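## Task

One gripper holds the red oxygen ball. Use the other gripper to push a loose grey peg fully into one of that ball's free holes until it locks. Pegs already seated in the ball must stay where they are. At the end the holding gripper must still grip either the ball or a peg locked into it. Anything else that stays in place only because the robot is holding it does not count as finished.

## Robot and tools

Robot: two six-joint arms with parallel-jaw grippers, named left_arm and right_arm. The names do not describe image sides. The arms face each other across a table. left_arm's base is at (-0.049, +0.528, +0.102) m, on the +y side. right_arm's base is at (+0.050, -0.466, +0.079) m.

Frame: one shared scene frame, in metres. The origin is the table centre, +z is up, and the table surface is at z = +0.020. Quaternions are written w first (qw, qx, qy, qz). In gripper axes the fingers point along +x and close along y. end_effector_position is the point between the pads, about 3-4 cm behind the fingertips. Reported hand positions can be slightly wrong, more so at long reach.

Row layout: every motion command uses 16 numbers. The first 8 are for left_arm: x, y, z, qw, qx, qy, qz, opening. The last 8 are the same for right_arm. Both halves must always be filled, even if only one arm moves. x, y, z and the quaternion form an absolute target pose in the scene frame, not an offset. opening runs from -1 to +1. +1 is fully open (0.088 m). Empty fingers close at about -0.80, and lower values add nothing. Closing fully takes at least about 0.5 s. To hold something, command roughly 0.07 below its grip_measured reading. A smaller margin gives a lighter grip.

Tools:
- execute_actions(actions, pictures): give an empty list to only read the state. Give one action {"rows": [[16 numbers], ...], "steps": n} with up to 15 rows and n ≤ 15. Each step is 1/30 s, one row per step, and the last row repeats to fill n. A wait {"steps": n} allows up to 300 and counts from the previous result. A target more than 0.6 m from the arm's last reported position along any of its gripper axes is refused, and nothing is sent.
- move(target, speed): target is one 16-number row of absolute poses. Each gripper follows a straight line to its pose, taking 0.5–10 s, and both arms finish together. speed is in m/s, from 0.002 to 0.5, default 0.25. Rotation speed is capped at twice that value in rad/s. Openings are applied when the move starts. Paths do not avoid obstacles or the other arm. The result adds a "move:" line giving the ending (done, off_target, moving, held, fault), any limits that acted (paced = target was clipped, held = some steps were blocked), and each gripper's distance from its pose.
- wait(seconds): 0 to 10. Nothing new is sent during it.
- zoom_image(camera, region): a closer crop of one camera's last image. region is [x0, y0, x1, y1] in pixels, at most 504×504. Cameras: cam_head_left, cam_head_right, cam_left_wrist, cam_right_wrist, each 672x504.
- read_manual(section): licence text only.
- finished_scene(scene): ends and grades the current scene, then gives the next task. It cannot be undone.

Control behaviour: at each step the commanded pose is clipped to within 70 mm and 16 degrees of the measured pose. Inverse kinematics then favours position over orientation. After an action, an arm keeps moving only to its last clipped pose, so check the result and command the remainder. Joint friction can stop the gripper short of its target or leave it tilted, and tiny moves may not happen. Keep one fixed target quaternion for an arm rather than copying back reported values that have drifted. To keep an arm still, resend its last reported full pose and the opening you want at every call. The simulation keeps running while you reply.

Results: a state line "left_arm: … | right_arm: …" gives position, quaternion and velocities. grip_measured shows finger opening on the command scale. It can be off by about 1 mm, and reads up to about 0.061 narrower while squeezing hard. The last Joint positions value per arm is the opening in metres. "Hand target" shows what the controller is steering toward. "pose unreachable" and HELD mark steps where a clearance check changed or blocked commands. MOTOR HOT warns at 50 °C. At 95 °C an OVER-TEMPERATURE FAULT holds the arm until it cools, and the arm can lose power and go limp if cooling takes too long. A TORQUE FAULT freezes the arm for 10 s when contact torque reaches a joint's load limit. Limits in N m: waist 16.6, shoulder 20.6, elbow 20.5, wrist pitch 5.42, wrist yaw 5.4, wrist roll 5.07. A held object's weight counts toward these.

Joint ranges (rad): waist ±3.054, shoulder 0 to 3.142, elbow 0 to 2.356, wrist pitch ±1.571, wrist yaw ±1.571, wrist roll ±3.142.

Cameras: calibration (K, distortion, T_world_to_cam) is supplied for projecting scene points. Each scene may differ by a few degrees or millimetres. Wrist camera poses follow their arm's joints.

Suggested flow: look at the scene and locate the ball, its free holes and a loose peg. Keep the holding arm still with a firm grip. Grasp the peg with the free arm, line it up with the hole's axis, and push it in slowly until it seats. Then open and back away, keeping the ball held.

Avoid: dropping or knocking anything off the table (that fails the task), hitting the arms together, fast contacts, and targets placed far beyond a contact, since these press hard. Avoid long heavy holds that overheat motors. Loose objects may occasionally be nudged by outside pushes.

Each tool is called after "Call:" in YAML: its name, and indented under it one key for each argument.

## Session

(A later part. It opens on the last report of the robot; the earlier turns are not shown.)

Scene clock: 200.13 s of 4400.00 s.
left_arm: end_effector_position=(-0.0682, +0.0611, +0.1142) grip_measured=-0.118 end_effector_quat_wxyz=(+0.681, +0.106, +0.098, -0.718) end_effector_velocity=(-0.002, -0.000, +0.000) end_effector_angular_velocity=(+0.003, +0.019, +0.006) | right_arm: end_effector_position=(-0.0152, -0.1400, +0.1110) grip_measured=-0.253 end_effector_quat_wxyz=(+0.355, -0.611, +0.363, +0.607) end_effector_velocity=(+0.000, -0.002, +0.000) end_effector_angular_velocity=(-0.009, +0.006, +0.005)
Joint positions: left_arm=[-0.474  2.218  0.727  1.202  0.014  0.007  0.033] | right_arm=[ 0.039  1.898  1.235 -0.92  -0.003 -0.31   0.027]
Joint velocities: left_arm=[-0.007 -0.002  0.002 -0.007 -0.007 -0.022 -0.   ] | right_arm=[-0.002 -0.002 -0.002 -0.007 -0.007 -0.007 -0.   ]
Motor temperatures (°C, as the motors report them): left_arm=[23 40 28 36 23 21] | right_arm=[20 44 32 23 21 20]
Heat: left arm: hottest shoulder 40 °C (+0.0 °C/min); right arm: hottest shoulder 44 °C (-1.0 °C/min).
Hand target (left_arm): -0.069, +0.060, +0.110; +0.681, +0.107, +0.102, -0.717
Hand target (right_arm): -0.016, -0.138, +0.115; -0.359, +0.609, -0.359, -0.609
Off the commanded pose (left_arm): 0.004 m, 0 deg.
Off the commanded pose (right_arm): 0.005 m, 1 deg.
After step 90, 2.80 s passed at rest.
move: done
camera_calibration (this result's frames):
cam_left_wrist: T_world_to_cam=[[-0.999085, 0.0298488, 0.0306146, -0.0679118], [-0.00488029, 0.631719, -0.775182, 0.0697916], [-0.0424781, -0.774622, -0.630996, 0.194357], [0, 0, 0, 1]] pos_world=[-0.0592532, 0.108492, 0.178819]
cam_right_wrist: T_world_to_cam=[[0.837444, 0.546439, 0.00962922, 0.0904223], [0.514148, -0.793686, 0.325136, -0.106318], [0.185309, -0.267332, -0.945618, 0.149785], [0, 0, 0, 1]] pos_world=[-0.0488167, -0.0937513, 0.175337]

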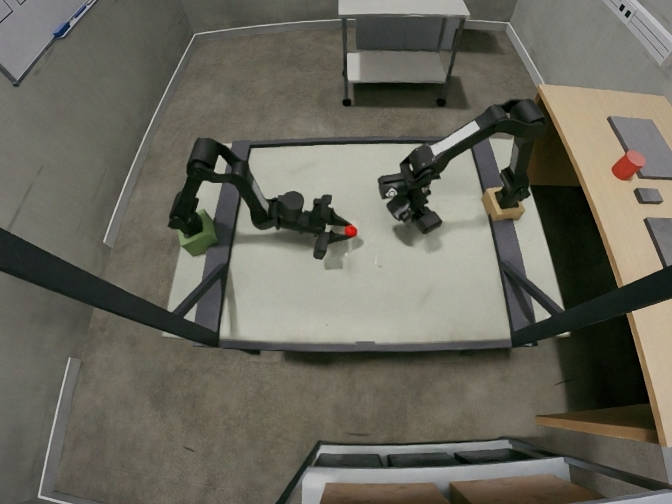

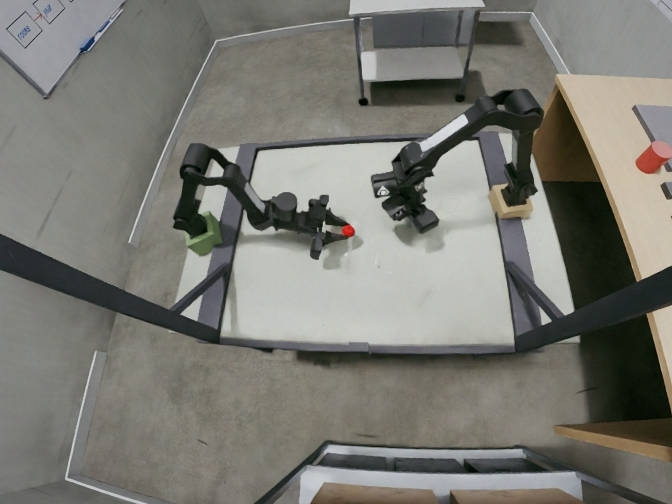

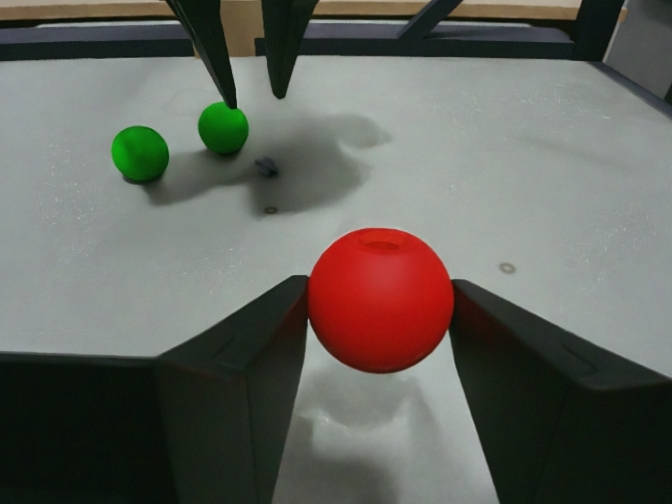

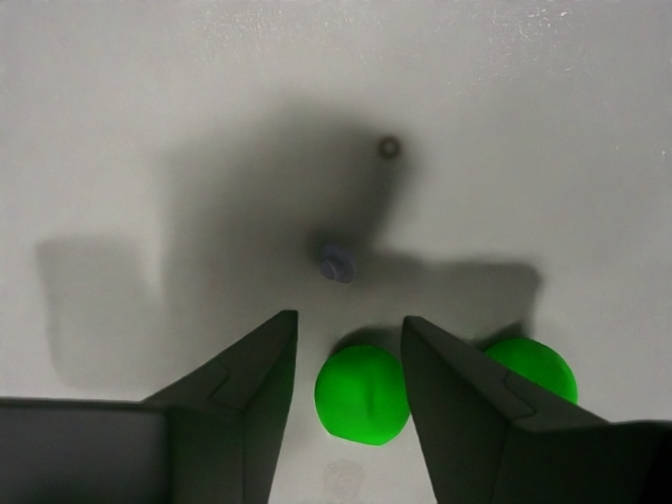

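Call:
move:
  target: [-0.0688, 0.06, 0.11, 0.6808, 0.1072, 0.1017, -0.7174, -0.19, -0.045, -0.1984, 0.0916, 0.782, -0.2013, 0.3159, 0.4982, -0.5]
  speed: 0.2

Call:
zoom_image:
  camera: "cam_right_wrist"
  region: [280, 200, 420, 340]

Scene clock: 214.33 s of 4400.00 s.
left_arm: end_effector_position=(-0.0682, +0.0611, +0.1142) grip_measured=-0.118 end_effector_quat_wxyz=(+0.681, +0.106, +0.098, -0.718) end_effector_velocity=(+0.002, +0.001, +0.001) end_effector_angular_velocity=(-0.002, +0.005, +0.012) | right_arm: end_effector_position=(-0.0473, -0.1953, +0.0958) grip_measured=-0.497 end_effector_quat_wxyz=(+0.782, -0.196, +0.316, +0.500) end_effector_velocity=(+0.001, -0.002, -0.002) end_effector_angular_velocity=(-0.011, +0.002, -0.004)
Joint positions: left_arm=[-0.474  2.218  0.727  1.202  0.014  0.007  0.033] | right_arm=[ 0.537  1.585  0.52  -0.078  0.71   0.974  0.015]
Joint velocities: left_arm=[ 0.002 -0.002 -0.007  0.007 -0.007 -0.007 -0.   ] | right_arm=[-0.002  0.002 -0.002 -0.007 -0.007  0.007 -0.   ]
Motor temperatures (°C, as the motors report them): left_arm=[23 40 28 36 23 21] | right_arm=[20 45 32 23 21 20]
Heat: left arm: hottest shoulder 40 °C (+0.0 °C/min); right arm: hottest shoulder 45 °C (+0.0 °C/min).
Hand target (left_arm): -0.069, +0.060, +0.110; +0.681, +0.107, +0.102, -0.717
Hand target (right_arm): -0.045, -0.198, +0.092; +0.783, -0.203, +0.314, +0.497
Off the commanded pose (left_arm): 0.004 m, 0 deg.
Off the commanded pose (right_arm): 0.006 m, 1 deg.
After step 90, 7.70 s passed at rest.
move: done
camera_calibration (this result's frames):
cam_left_wrist: T_world_to_cam=[[-0.999085, 0.0298488, 0.0306146, -0.0679118], [-0.00488029, 0.631719, -0.775182, 0.0697916], [-0.0424781, -0.774622, -0.630996, 0.194357], [0, 0, 0, 1]] pos_world=[-0.0592532, 0.108492, 0.178819]
cam_right_wrist: T_world_to_cam=[[0.919991, -0.388075, 0.054902, -0.035232], [-0.319545, -0.823777, -0.468276, -0.0980973], [0.226953, 0.413266, -0.881875, 0.255385], [0, 0, 0, 1]] pos_world=[-0.0568939, -0.200025, 0.181215]

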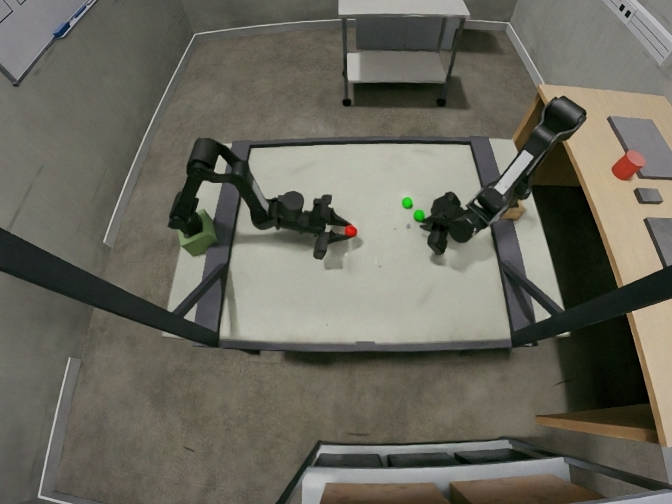

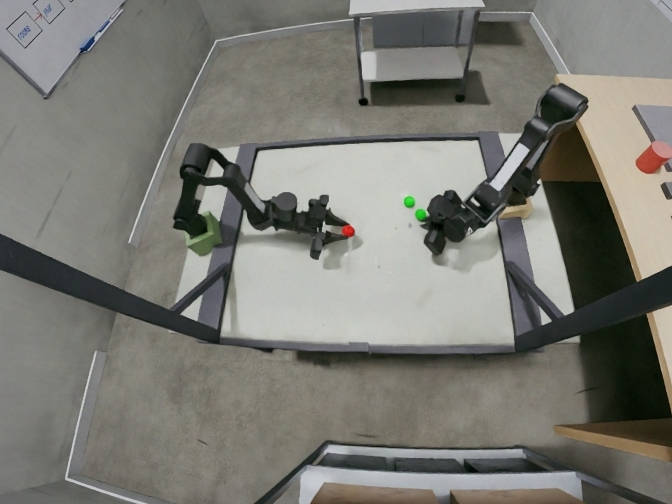

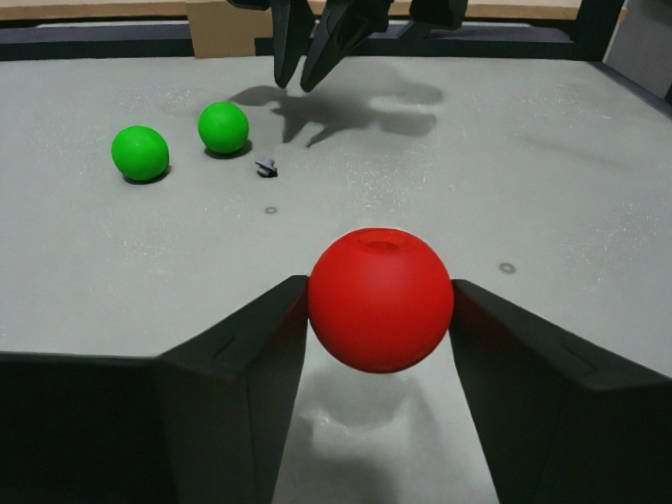

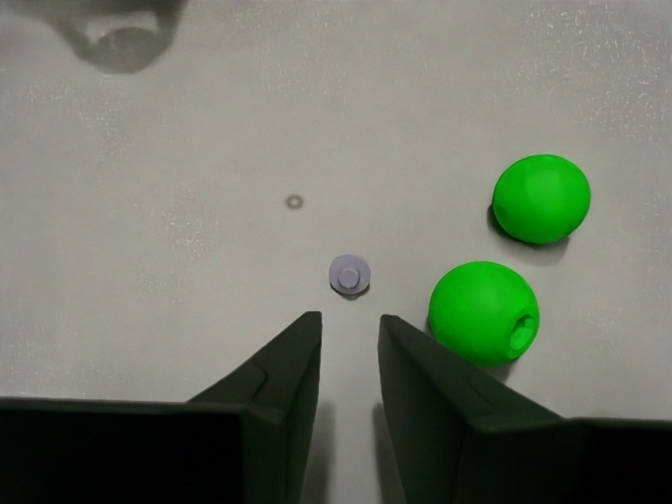

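Region (280, 200, 420, 340) of cam_right_wrist's 672x504 image, scaled by 3.600, with more detail than that image has.

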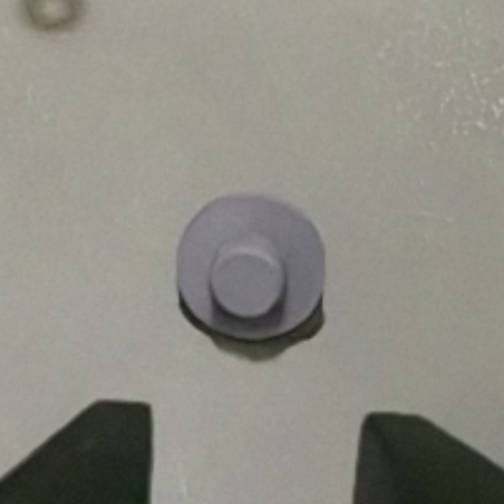

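Call:
move:
  target: [-0.0688, 0.06, 0.11, 0.6808, 0.1072, 0.1017, -0.7174, -0.19, -0.0345, -0.174, 0.0615, 0.7972, -0.1954, 0.3384, 0.4603, -0.5]
  speed: 0.06

Call:
zoom_image:
  camera: "cam_right_wrist"
  region: [280, 240, 420, 380]

Call:
zoom_image:
  camera: "cam_left_wrist"
  region: [230, 110, 320, 200]

Scene clock: 227.00 s of 4400.00 s.
left_arm: end_effector_position=(-0.0682, +0.0611, +0.1142) grip_measured=-0.118 end_effector_quat_wxyz=(+0.681, +0.106, +0.098, -0.718) end_effector_velocity=(-0.002, +0.002, +0.001) end_effector_angular_velocity=(-0.002, +0.005, +0.002) | right_arm: end_effector_position=(-0.0339, -0.1754, +0.0631) grip_measured=-0.497 end_effector_quat_wxyz=(+0.797, -0.195, +0.337, +0.462) end_effector_velocity=(-0.002, +0.001, -0.002) end_effector_angular_velocity=(-0.008, +0.016, +0.007)
Joint positions: left_arm=[-0.474  2.218  0.727  1.202  0.014  0.007  0.033] | right_arm=[0.442 1.771 0.56  0.041 0.678 0.976 0.015]
Joint velocities: left_arm=[-0.007 -0.002 -0.007  0.007 -0.007 -0.007 -0.   ] | right_arm=[-0.007  0.002  0.002  0.007 -0.022 -0.007 -0.   ]
Motor temperatures (°C, as the motors report them): left_arm=[23 40 28 36 23 21] | right_arm=[20 42 32 23 21 20]
Heat: left arm: hottest shoulder 40 °C (+0.0 °C/min); right arm: hottest shoulder 42 °C (-2.0 °C/min).
Hand target (left_arm): -0.069, +0.060, +0.110; +0.681, +0.107, +0.102, -0.717
Hand target (right_arm): -0.034, -0.174, +0.061; +0.797, -0.196, +0.339, +0.460
Off the commanded pose (left_arm): 0.004 m, 0 deg.
Off the commanded pose (right_arm): 0.002 m, 0 deg.
After step 90, 8.53 s passed at rest.
move: done
camera_calibration (this result's frames):
cam_left_wrist: T_world_to_cam=[[-0.999085, 0.0298488, 0.0306146, -0.0679118], [-0.00488029, 0.631719, -0.775182, 0.0697916], [-0.0424781, -0.774622, -0.630996, 0.194357], [0, 0, 0, 1]] pos_world=[-0.0592532, 0.108492, 0.178819]
cam_right_wrist: T_world_to_cam=[[0.884925, -0.461528, 0.0624511, -0.0526421], [-0.392407, -0.811088, -0.433765, -0.0951659], [0.250848, 0.359343, -0.898859, 0.207659], [0, 0, 0, 1]] pos_world=[-0.0428505, -0.176105, 0.148664]

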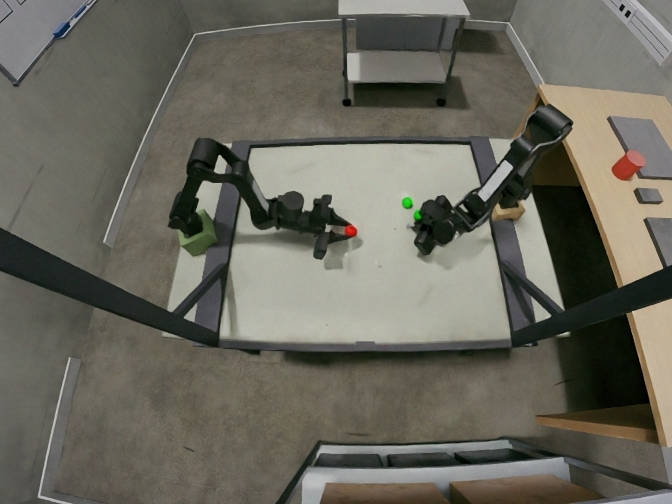

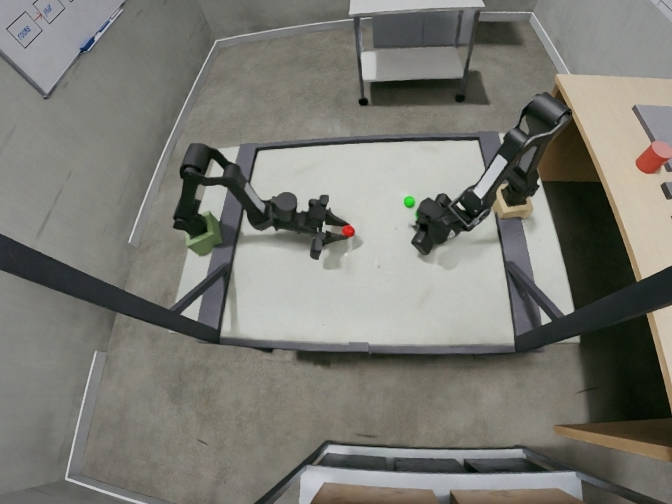

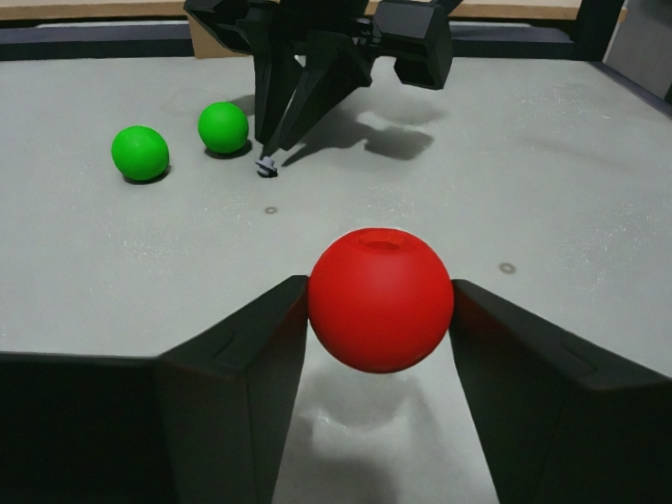

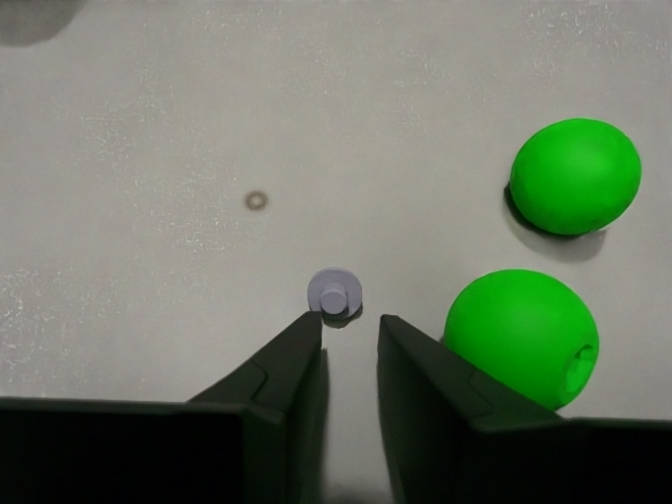

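Region (280, 240, 420, 380) of cam_right_wrist's 672x504 image, scaled by 3.600, with more detail than that image has.

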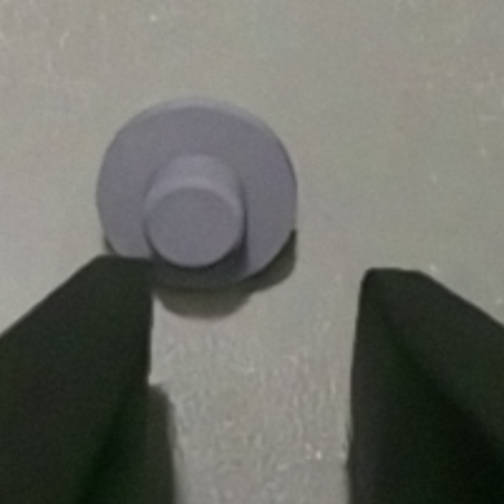

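Region (230, 110, 320, 200) of cam_left_wrist's 672x504 image, scaled by 5.600, with more detail than that image has.

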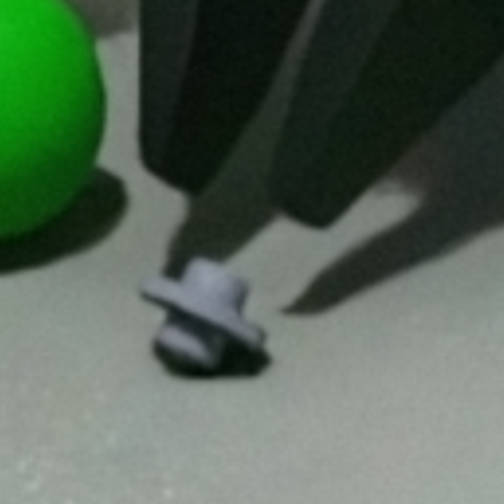

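Call:
move:
  target: [-0.0688, 0.06, 0.11, 0.6808, 0.1072, 0.1017, -0.7174, -0.19, -0.0358, -0.1688, 0.0652, 0.7972, -0.1954, 0.3384, 0.4603, -0.5]
  speed: 0.03

Call:
zoom_image:
  camera: "cam_right_wrist"
  region: [280, 250, 420, 390]

Scene clock: 236.47 s of 4400.00 s.
left_arm: end_effector_position=(-0.0682, +0.0611, +0.1142) grip_measured=-0.118 end_effector_quat_wxyz=(+0.681, +0.106, +0.098, -0.718) end_effector_velocity=(+0.000, +0.001, -0.002) end_effector_angular_velocity=(+0.017, +0.004, +0.007) | right_arm: end_effector_position=(-0.0356, -0.1696, +0.0669) grip_measured=-0.497 end_effector_quat_wxyz=(+0.798, -0.192, +0.338, +0.462) end_effector_velocity=(+0.005, -0.002, +0.000) end_effector_angular_velocity=(-0.008, -0.011, -0.015)
Joint positions: left_arm=[-0.474  2.218  0.727  1.202  0.014  0.007  0.033] | right_arm=[0.435 1.771 0.584 0.026 0.676 0.972 0.015]
Joint velocities: left_arm=[-0.002 -0.007 -0.002 -0.022 -0.007 -0.007  0.   ] | right_arm=[-0.007 -0.007 -0.002 -0.022  0.007  0.007 -0.   ]
Motor temperatures (°C, as the motors report them): left_arm=[23 40 28 36 23 21] | right_arm=[20 41 32 24 21 20]
Heat: left arm: hottest shoulder 40 °C (+0.0 °C/min); right arm: hottest shoulder 41 °C (-2.0 °C/min).
Hand target (left_arm): -0.069, +0.060, +0.110; +0.681, +0.107, +0.102, -0.717
Hand target (right_arm): -0.036, -0.169, +0.065; +0.797, -0.195, +0.338, +0.460
Off the commanded pose (left_arm): 0.004 m, 0 deg.
Off the commanded pose (right_arm): 0.002 m, 0 deg.
After step 90, 5.77 s passed at rest.
move: done
camera_calibration (this result's frames):
cam_left_wrist: T_world_to_cam=[[-0.999085, 0.0298488, 0.0306146, -0.0679118], [-0.00488029, 0.631719, -0.775182, 0.0697916], [-0.0424781, -0.774622, -0.630996, 0.194357], [0, 0, 0, 1]] pos_world=[-0.0592532, 0.108492, 0.178819]
cam_right_wrist: T_world_to_cam=[[0.883588, -0.464796, 0.0568984, -0.048896], [-0.396818, -0.807734, -0.436006, -0.0889781], [0.248613, 0.362672, -0.898143, 0.209885], [0, 0, 0, 1]] pos_world=[-0.0442842, -0.170716, 0.152494]

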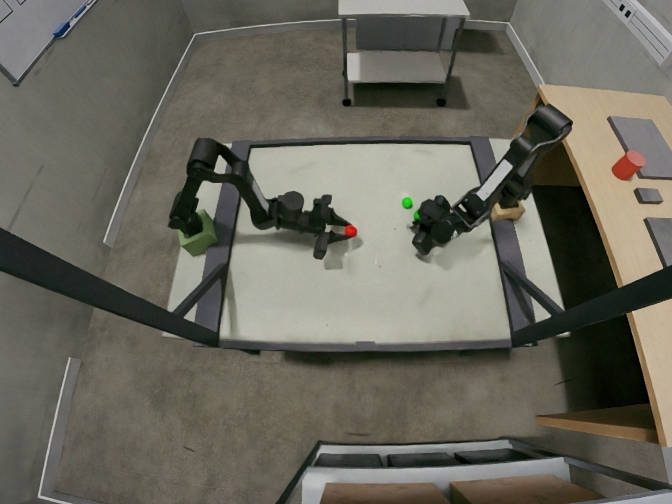

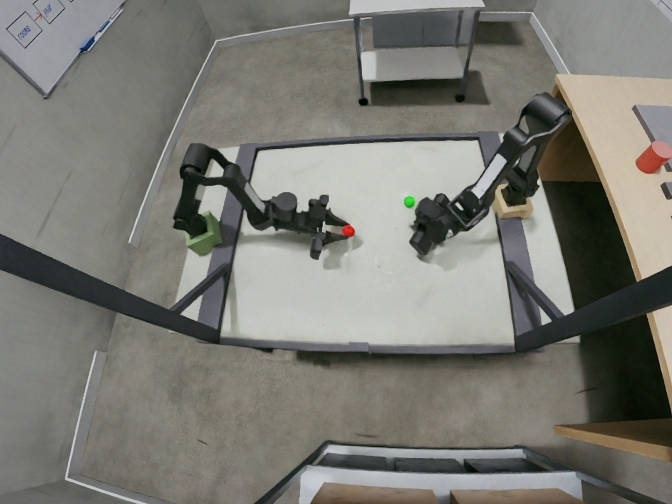

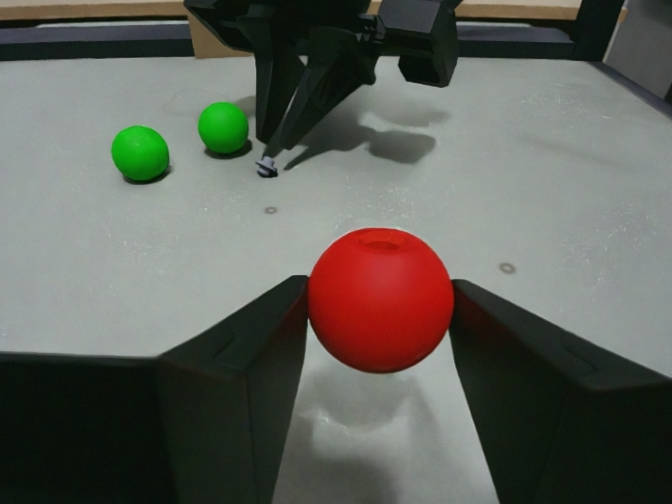

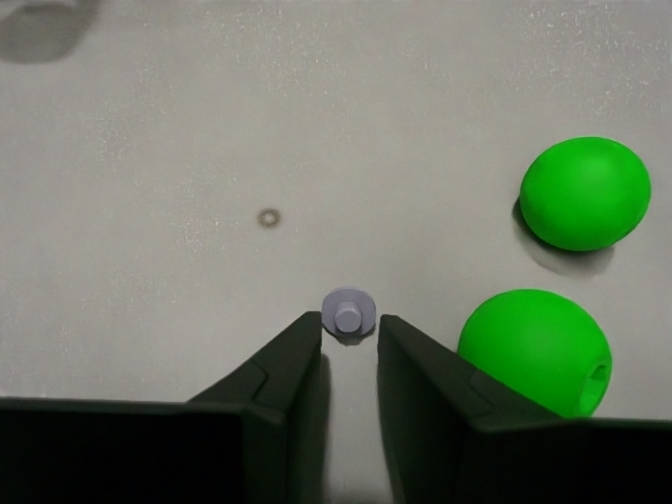

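Region (280, 250, 420, 390) of cam_right_wrist's 672x504 image, scaled by 3.600, with more detail than that image has.

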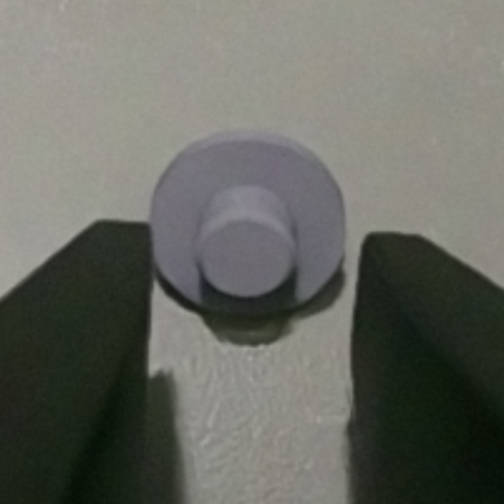

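Call:
move:
  target: [-0.0688, 0.06, 0.11, 0.6808, 0.1072, 0.1017, -0.7174, -0.19, -0.032, -0.1643, 0.0575, 0.7972, -0.1954, 0.3384, 0.4603, -0.5]
  speed: 0.02

Call:
zoom_image:
  camera: "cam_right_wrist"
  region: [280, 260, 420, 400]

Call:
zoom_image:
  camera: "cam_left_wrist"
  region: [230, 120, 310, 200]

Scene clock: 247.00 s of 4400.00 s.
left_arm: end_effector_position=(-0.0682, +0.0611, +0.1142) grip_measured=-0.118 end_effector_quat_wxyz=(+0.681, +0.106, +0.098, -0.718) end_effector_velocity=(-0.002, +0.002, -0.004) end_effector_angular_velocity=(+0.022, -0.006, -0.012) | right_arm: end_effector_position=(-0.0326, -0.1639, +0.0606) grip_measured=-0.497 end_effector_quat_wxyz=(+0.798, -0.191, +0.338, +0.462) end_effector_velocity=(+0.001, +0.001, +0.000) end_effector_angular_velocity=(-0.005, -0.004, +0.011)
Joint positions: left_arm=[-0.474  2.218  0.727  1.202  0.014  0.007  0.033] | right_arm=[0.412 1.806 0.584 0.079 0.667 0.946 0.015]
Joint velocities: left_arm=[-0.002 -0.002 -0.002 -0.022  0.007  0.007 -0.   ] | right_arm=[-0.007 -0.002 -0.002  0.007 -0.007 -0.022 -0.   ]
Motor temperatures (°C, as the motors report them): left_arm=[23 40 28 36 23 21] | right_arm=[20 40 32 24 21 20]
Heat: left arm: hottest shoulder 40 °C (+0.0 °C/min); right arm: hottest shoulder 40 °C (-3.0 °C/min).
Hand target (left_arm): -0.069, +0.060, +0.110; +0.681, +0.107, +0.102, -0.717
Hand target (right_arm): -0.032, -0.164, +0.057; +0.797, -0.195, +0.338, +0.460
Off the commanded pose (left_arm): 0.004 m, 0 deg.
Off the commanded pose (right_arm): 0.003 m, 1 deg.
After step 90, 6.70 s passed at rest.
move: done
camera_calibration (this result's frames):
cam_left_wrist: T_world_to_cam=[[-0.999085, 0.0298488, 0.0306146, -0.0679118], [-0.00488029, 0.631719, -0.775182, 0.0697916], [-0.0424781, -0.774622, -0.630996, 0.194357], [0, 0, 0, 1]] pos_world=[-0.0592532, 0.108492, 0.178819]
cam_right_wrist: T_world_to_cam=[[0.883511, -0.465222, 0.0545525, -0.0484601], [-0.397731, -0.80661, -0.437253, -0.0855968], [0.247423, 0.364621, -0.897682, 0.201686], [0, 0, 0, 1]] pos_world=[-0.0411312, -0.165127, 0.146266]

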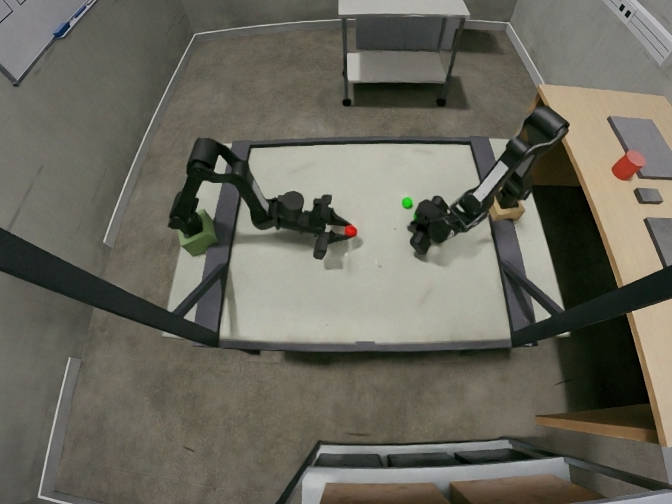

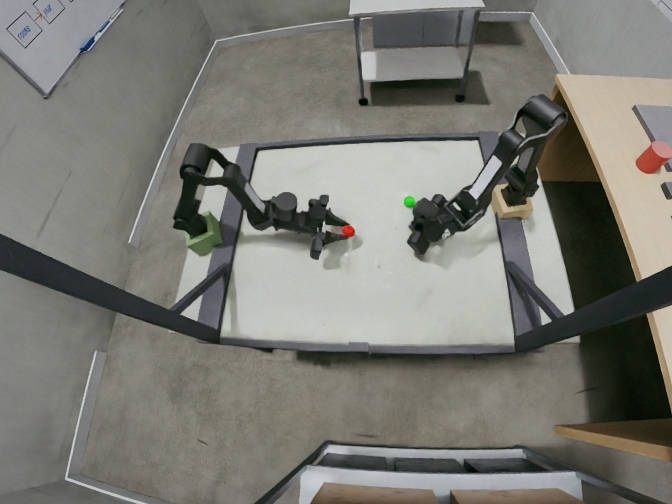

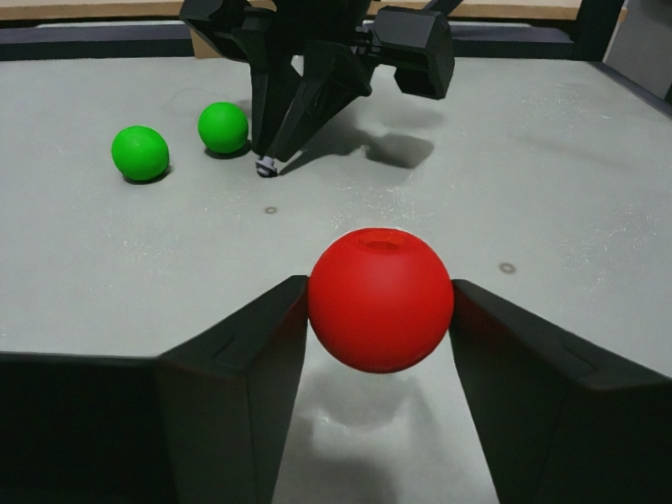

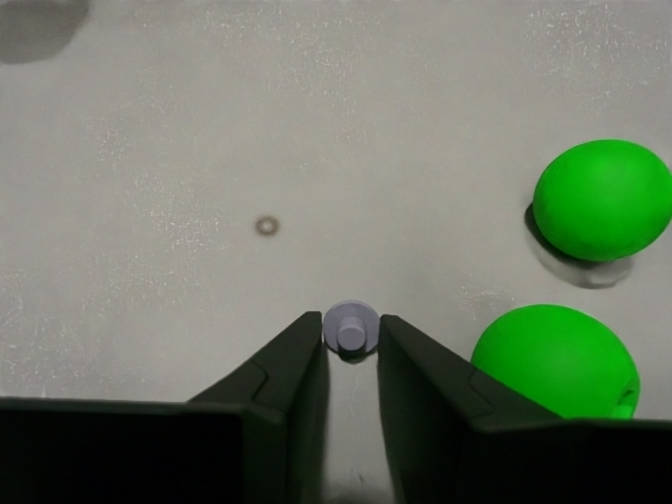

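Region (280, 260, 420, 400) of cam_right_wrist's 672x504 image, scaled by 3.600, with more detail than that image has.

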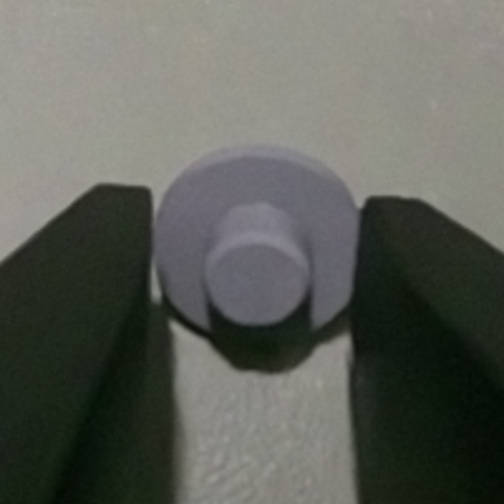

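Region (230, 120, 310, 200) of cam_left_wrist's 672x504 image, scaled by 6.300, with more detail than that image has.

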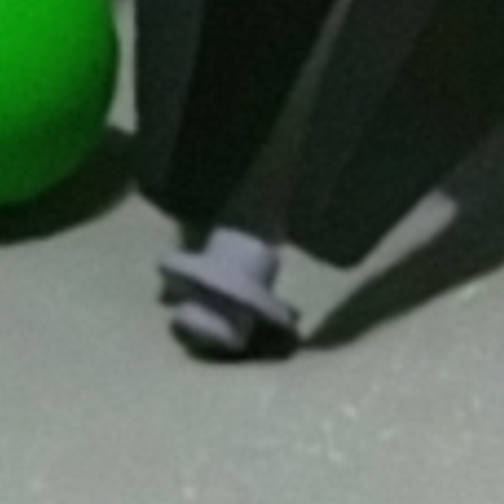

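Call:
execute_actions:
  actions:
    - {"rows": [[-0.0688,0.06,0.11,0.6808,0.1072,0.1017,-0.7174,-0.19,-0.0319,-0.1644,0.0571,0.7972,-0.1954,0.3384,0.4603,-0.5],[-0.0688,0.06,0.11,0.6808,0.1072,0.1017,-0.7174,-0.19,-0.0318,-0.1644,0.0567,0.7972,-0.1954,0.3384,0.4603,-0.5],[-0.0688,0.06,0.11,0.6808,0.1072,0.1017,-0.7174,-0.19,-0.0317,-0.1645,0.0563,0.7972,-0.1954,0.3384,0.4603,-0.5],[-0.0688,0.06,0.11,0.6808,0.1072,0.1017,-0.7174,-0.19,-0.0316,-0.1645,0.0559,0.7972,-0.1954,0.3384,0.4603,-0.5],[-0.0688,0.06,0.11,0.6808,0.1072,0.1017,-0.7174,-0.19,-0.0315,-0.1646,0.0555,0.7972,-0.1954,0.3384,0.4603,-0.5],[-0.0688,0.06,0.11,0.6808,0.1072,0.1017,-0.7174,-0.19,-0.0314,-0.1646,0.0551,0.7972,-0.1954,0.3384,0.4603,-0.5],[-0.0688,0.06,0.11,0.6808,0.1072,0.1017,-0.7174,-0.19,-0.0313,-0.1647,0.0547,0.7972,-0.1954,0.3384,0.4603,-0.5],[-0.0688,0.06,0.11,0.6808,0.1072,0.1017,-0.7174,-0.19,-0.0313,-0.1647,0.0544,0.7972,-0.1954,0.3384,0.4603,-0.5]], "steps": 15}

Call:
zoom_image:
  camera: "cam_right_wrist"
  region: [280, 260, 420, 400]

Call:
zoom_image:
  camera: "cam_left_wrist"
  region: [230, 120, 310, 200]

Scene clock: 257.00 s of 4400.00 s.
left_arm: end_effector_position=(-0.0682, +0.0611, +0.1142) grip_measured=-0.118 end_effector_quat_wxyz=(+0.681, +0.106, +0.098, -0.718) end_effector_velocity=(-0.004, +0.001, -0.001) end_effector_angular_velocity=(+0.008, +0.009, -0.012) | right_arm: end_effector_position=(-0.0332, -0.1624, +0.0587) grip_measured=-0.497 end_effector_quat_wxyz=(+0.798, -0.188, +0.338, +0.463) end_effector_velocity=(-0.004, +0.003, -0.000) end_effector_angular_velocity=(+0.005, +0.024, +0.012)
Joint positions: left_arm=[-0.474  2.218  0.727  1.202  0.014  0.007  0.033] | right_arm=[0.411 1.817 0.584 0.097 0.666 0.944 0.015]
Joint velocities: left_arm=[-0.007 -0.002 -0.002 -0.007  0.007 -0.007 -0.   ] | right_arm=[-0.002  0.002  0.002  0.022 -0.022 -0.007 -0.   ]
Motor temperatures (°C, as the motors report them): left_arm=[23 40 28 36 23 21] | right_arm=[20 39 31 24 21 20]
Heat: left arm: hottest shoulder 40 °C (+0.0 °C/min); right arm: hottest shoulder 39 °C (-5.0 °C/min).
Hand target (left_arm): -0.069, +0.060, +0.110; +0.681, +0.107, +0.102, -0.717
Hand target (right_arm): -0.031, -0.165, +0.054; +0.797, -0.196, +0.338, +0.460
Off the commanded pose (left_arm): 0.004 m, 0 deg.
Off the commanded pose (right_arm): 0.005 m, 1 deg.
Steps of this call (steps 1 to 90: nothing new was sent; then 6.50 s passed at rest; steps 91 to 105: all 15 steps of this action). Readings (end_effector_position):
91: left_arm (-0.0682, +0.0611, +0.1142) | right_arm (-0.0327, -0.1638, +0.0604)
92: left_arm (-0.0682, +0.0611, +0.1142) | right_arm (-0.0328, -0.1637, +0.0604)
94: left_arm (-0.0682, +0.0611, +0.1142) | right_arm (-0.0329, -0.1635, +0.0601)
98: left_arm (-0.0682, +0.0611, +0.1142) | right_arm (-0.0331, -0.1628, +0.0594)
105: the state above
camera_calibration (this result's frames):
cam_left_wrist: T_world_to_cam=[[-0.999085, 0.0298488, 0.0306146, -0.0679118], [-0.00488029, 0.631719, -0.775182, 0.0697916], [-0.0424781, -0.774622, -0.630996, 0.194357], [0, 0, 0, 1]] pos_world=[-0.0592532, 0.108492, 0.178819]
cam_right_wrist: T_world_to_cam=[[0.883913, -0.46498, 0.0499165, -0.0468179], [-0.398575, -0.804879, -0.439669, -0.0851058], [0.244614, 0.368733, -0.896772, 0.200157], [0, 0, 0, 1]] pos_world=[-0.0414993, -0.164074, 0.144414]

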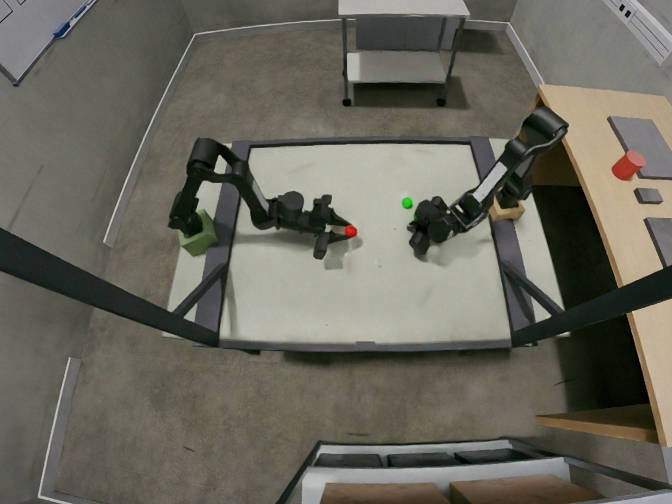

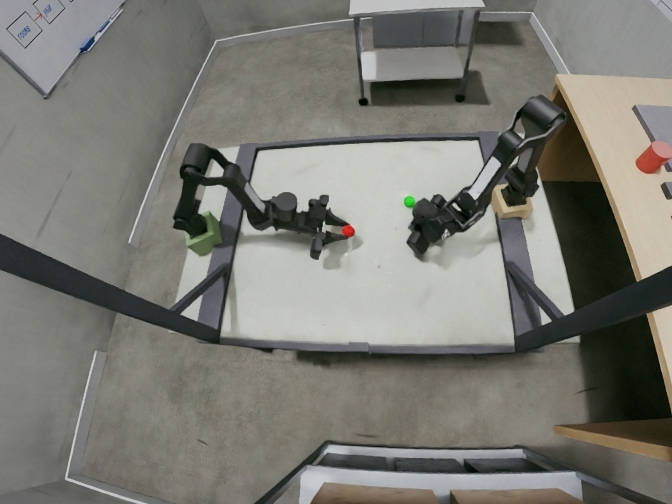

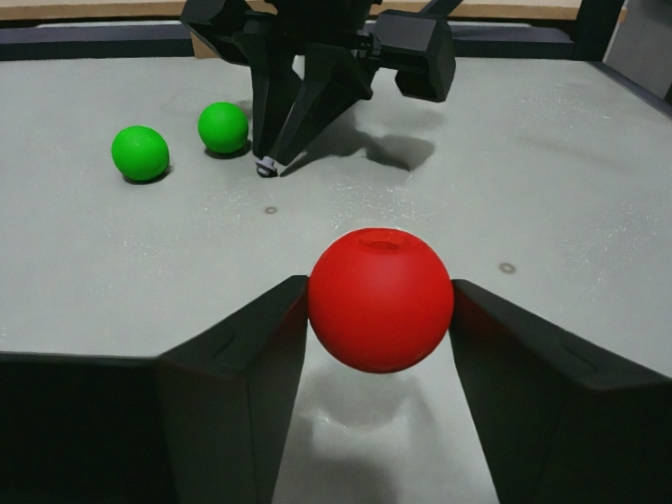

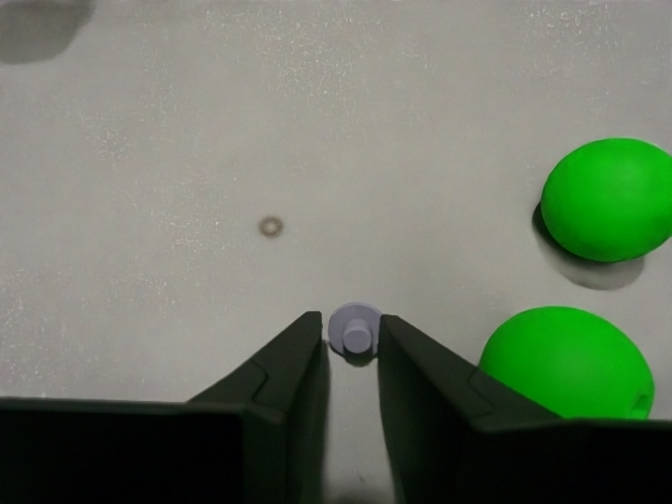

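Region (280, 260, 420, 400) of cam_right_wrist's 672x504 image, scaled by 3.600, with more detail than that image has.

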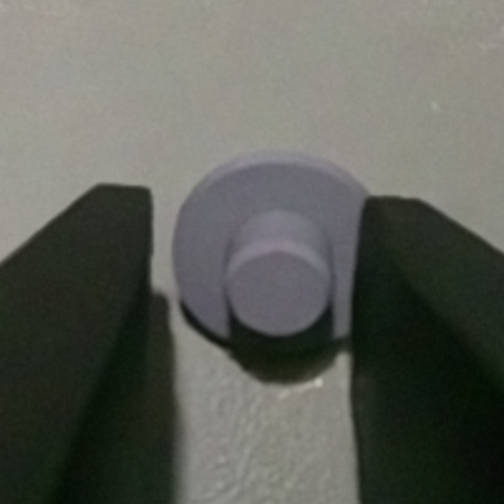

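Region (230, 120, 310, 200) of cam_left_wrist's 672x504 image, scaled by 6.300, with more detail than that image has.

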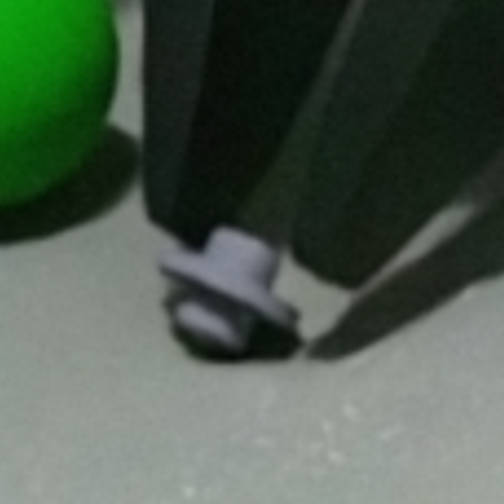

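Call:
execute_actions:
  actions:
    - {"rows": [[-0.0688,0.06,0.11,0.6808,0.1072,0.1017,-0.7174,-0.19,-0.0311,-0.1650,0.0543,0.7972,-0.1954,0.3384,0.4603,-0.5],[-0.0688,0.06,0.11,0.6808,0.1072,0.1017,-0.7174,-0.19,-0.0309,-0.1653,0.0541,0.7972,-0.1954,0.3384,0.4603,-0.5],[-0.0688,0.06,0.11,0.6808,0.1072,0.1017,-0.7174,-0.19,-0.0307,-0.1657,0.0539,0.7972,-0.1954,0.3384,0.4603,-0.5],[-0.0688,0.06,0.11,0.6808,0.1072,0.1017,-0.7174,-0.19,-0.0305,-0.1660,0.0537,0.7972,-0.1954,0.3384,0.4603,-0.5],[-0.0688,0.06,0.11,0.6808,0.1072,0.1017,-0.7174,-0.19,-0.0303,-0.1663,0.0535,0.7972,-0.1954,0.3384,0.4603,-0.5],[-0.0688,0.06,0.11,0.6808,0.1072,0.1017,-0.7174,-0.19,-0.0301,-0.1667,0.0533,0.7972,-0.1954,0.3384,0.4603,-0.5],[-0.0688,0.06,0.11,0.6808,0.1072,0.1017,-0.7174,-0.19,-0.0299,-0.1670,0.0531,0.7972,-0.1954,0.3384,0.4603,-0.5],[-0.0688,0.06,0.11,0.6808,0.1072,0.1017,-0.7174,-0.19,-0.0297,-0.1673,0.0529,0.7972,-0.1954,0.3384,0.4603,-0.5]], "steps": 15}

Call:
zoom_image:
  camera: "cam_right_wrist"
  region: [280, 260, 420, 400]

Scene clock: 269.30 s of 4400.00 s.
left_arm: end_effector_position=(-0.0682, +0.0611, +0.1142) grip_measured=-0.118 end_effector_quat_wxyz=(+0.681, +0.106, +0.098, -0.718) end_effector_velocity=(+0.000, +0.001, -0.003) end_effector_angular_velocity=(+0.012, +0.004, +0.007) | right_arm: end_effector_position=(-0.0321, -0.1642, +0.0574) grip_measured=-0.497 end_effector_quat_wxyz=(+0.797, -0.188, +0.338, +0.463) end_effector_velocity=(+0.002, -0.001, -0.001) end_effector_angular_velocity=(-0.004, +0.002, +0.001)
Joint positions: left_arm=[-0.474  2.218  0.727  1.202  0.014  0.007  0.033] | right_arm=[0.411 1.817 0.573 0.109 0.666 0.944 0.015]
Joint velocities: left_arm=[-0.002  0.002 -0.002 -0.007 -0.007 -0.007  0.   ] | right_arm=[-0.007 -0.002 -0.007  0.007 -0.007 -0.007 -0.   ]
Motor temperatures (°C, as the motors report them): left_arm=[23 40 28 36 23 21] | right_arm=[20 38 31 25 21 20]
Heat: left arm: hottest shoulder 40 °C (+0.0 °C/min); right arm: hottest shoulder 38 °C (-7.1 °C/min).
Hand target (left_arm): -0.069, +0.060, +0.110; +0.681, +0.107, +0.102, -0.717
Hand target (right_arm): -0.030, -0.167, +0.053; +0.797, -0.195, +0.338, +0.460
Off the commanded pose (left_arm): 0.004 m, 0 deg.
Off the commanded pose (right_arm): 0.006 m, 1 deg.
Steps of this call (steps 1 to 90: nothing new was sent; then 8.80 s passed at rest; steps 91 to 105: all 15 steps of this action). Readings (end_effector_position):
91: left_arm (-0.0682, +0.0611, +0.1142) | right_arm (-0.0333, -0.1624, +0.0588)
92: left_arm (-0.0682, +0.0611, +0.1142) | right_arm (-0.0333, -0.1623, +0.0588)
94: left_arm (-0.0682, +0.0611, +0.1142) | right_arm (-0.0334, -0.1622, +0.0589)
98: left_arm (-0.0682, +0.0611, +0.1142) | right_arm (-0.0327, -0.1632, +0.0581)
105: the state above
camera_calibration (this result's frames):
cam_left_wrist: T_world_to_cam=[[-0.999085, 0.0298488, 0.0306146, -0.0679118], [-0.00488029, 0.631719, -0.775182, 0.0697916], [-0.0424781, -0.774622, -0.630996, 0.194357], [0, 0, 0, 1]] pos_world=[-0.0592532, 0.108492, 0.178819]
cam_right_wrist: T_world_to_cam=[[0.883943, -0.465028, 0.0489238, -0.048496], [-0.398846, -0.804454, -0.4402, -0.0865784], [0.244062, 0.369599, -0.896566, 0.199412], [0, 0, 0, 1]] pos_world=[-0.0403326, -0.165903, 0.143047]

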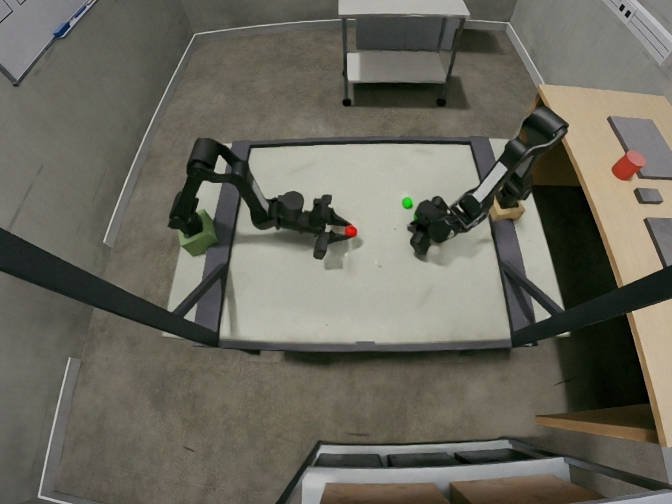

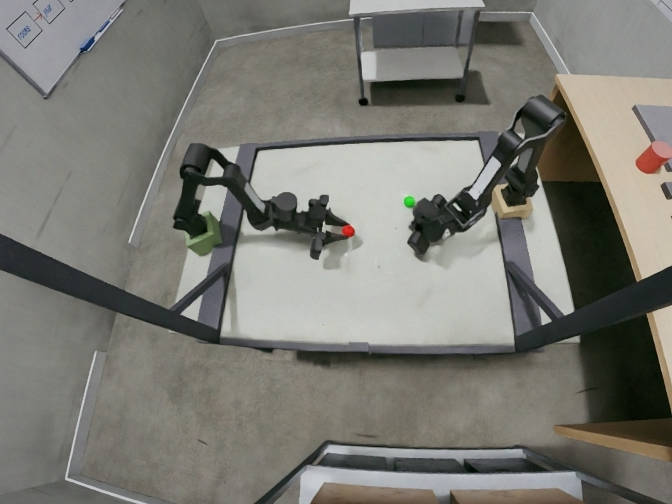

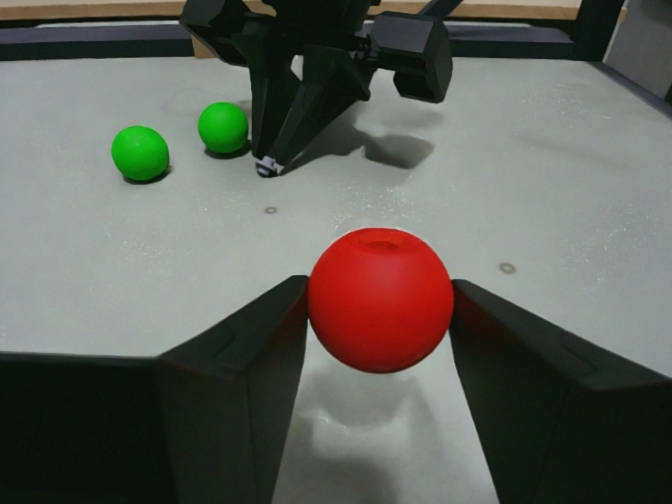

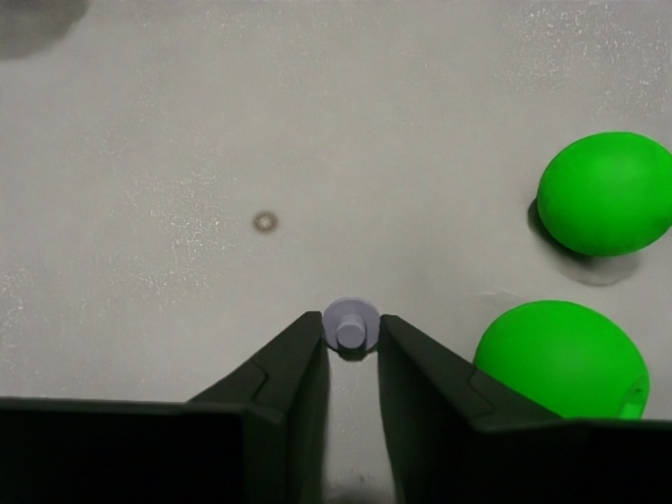

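Region (280, 260, 420, 400) of cam_right_wrist's 672x504 image, scaled by 3.600, with more detail than that image has.

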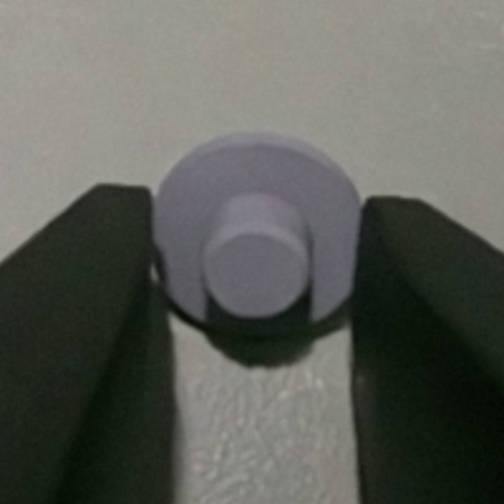

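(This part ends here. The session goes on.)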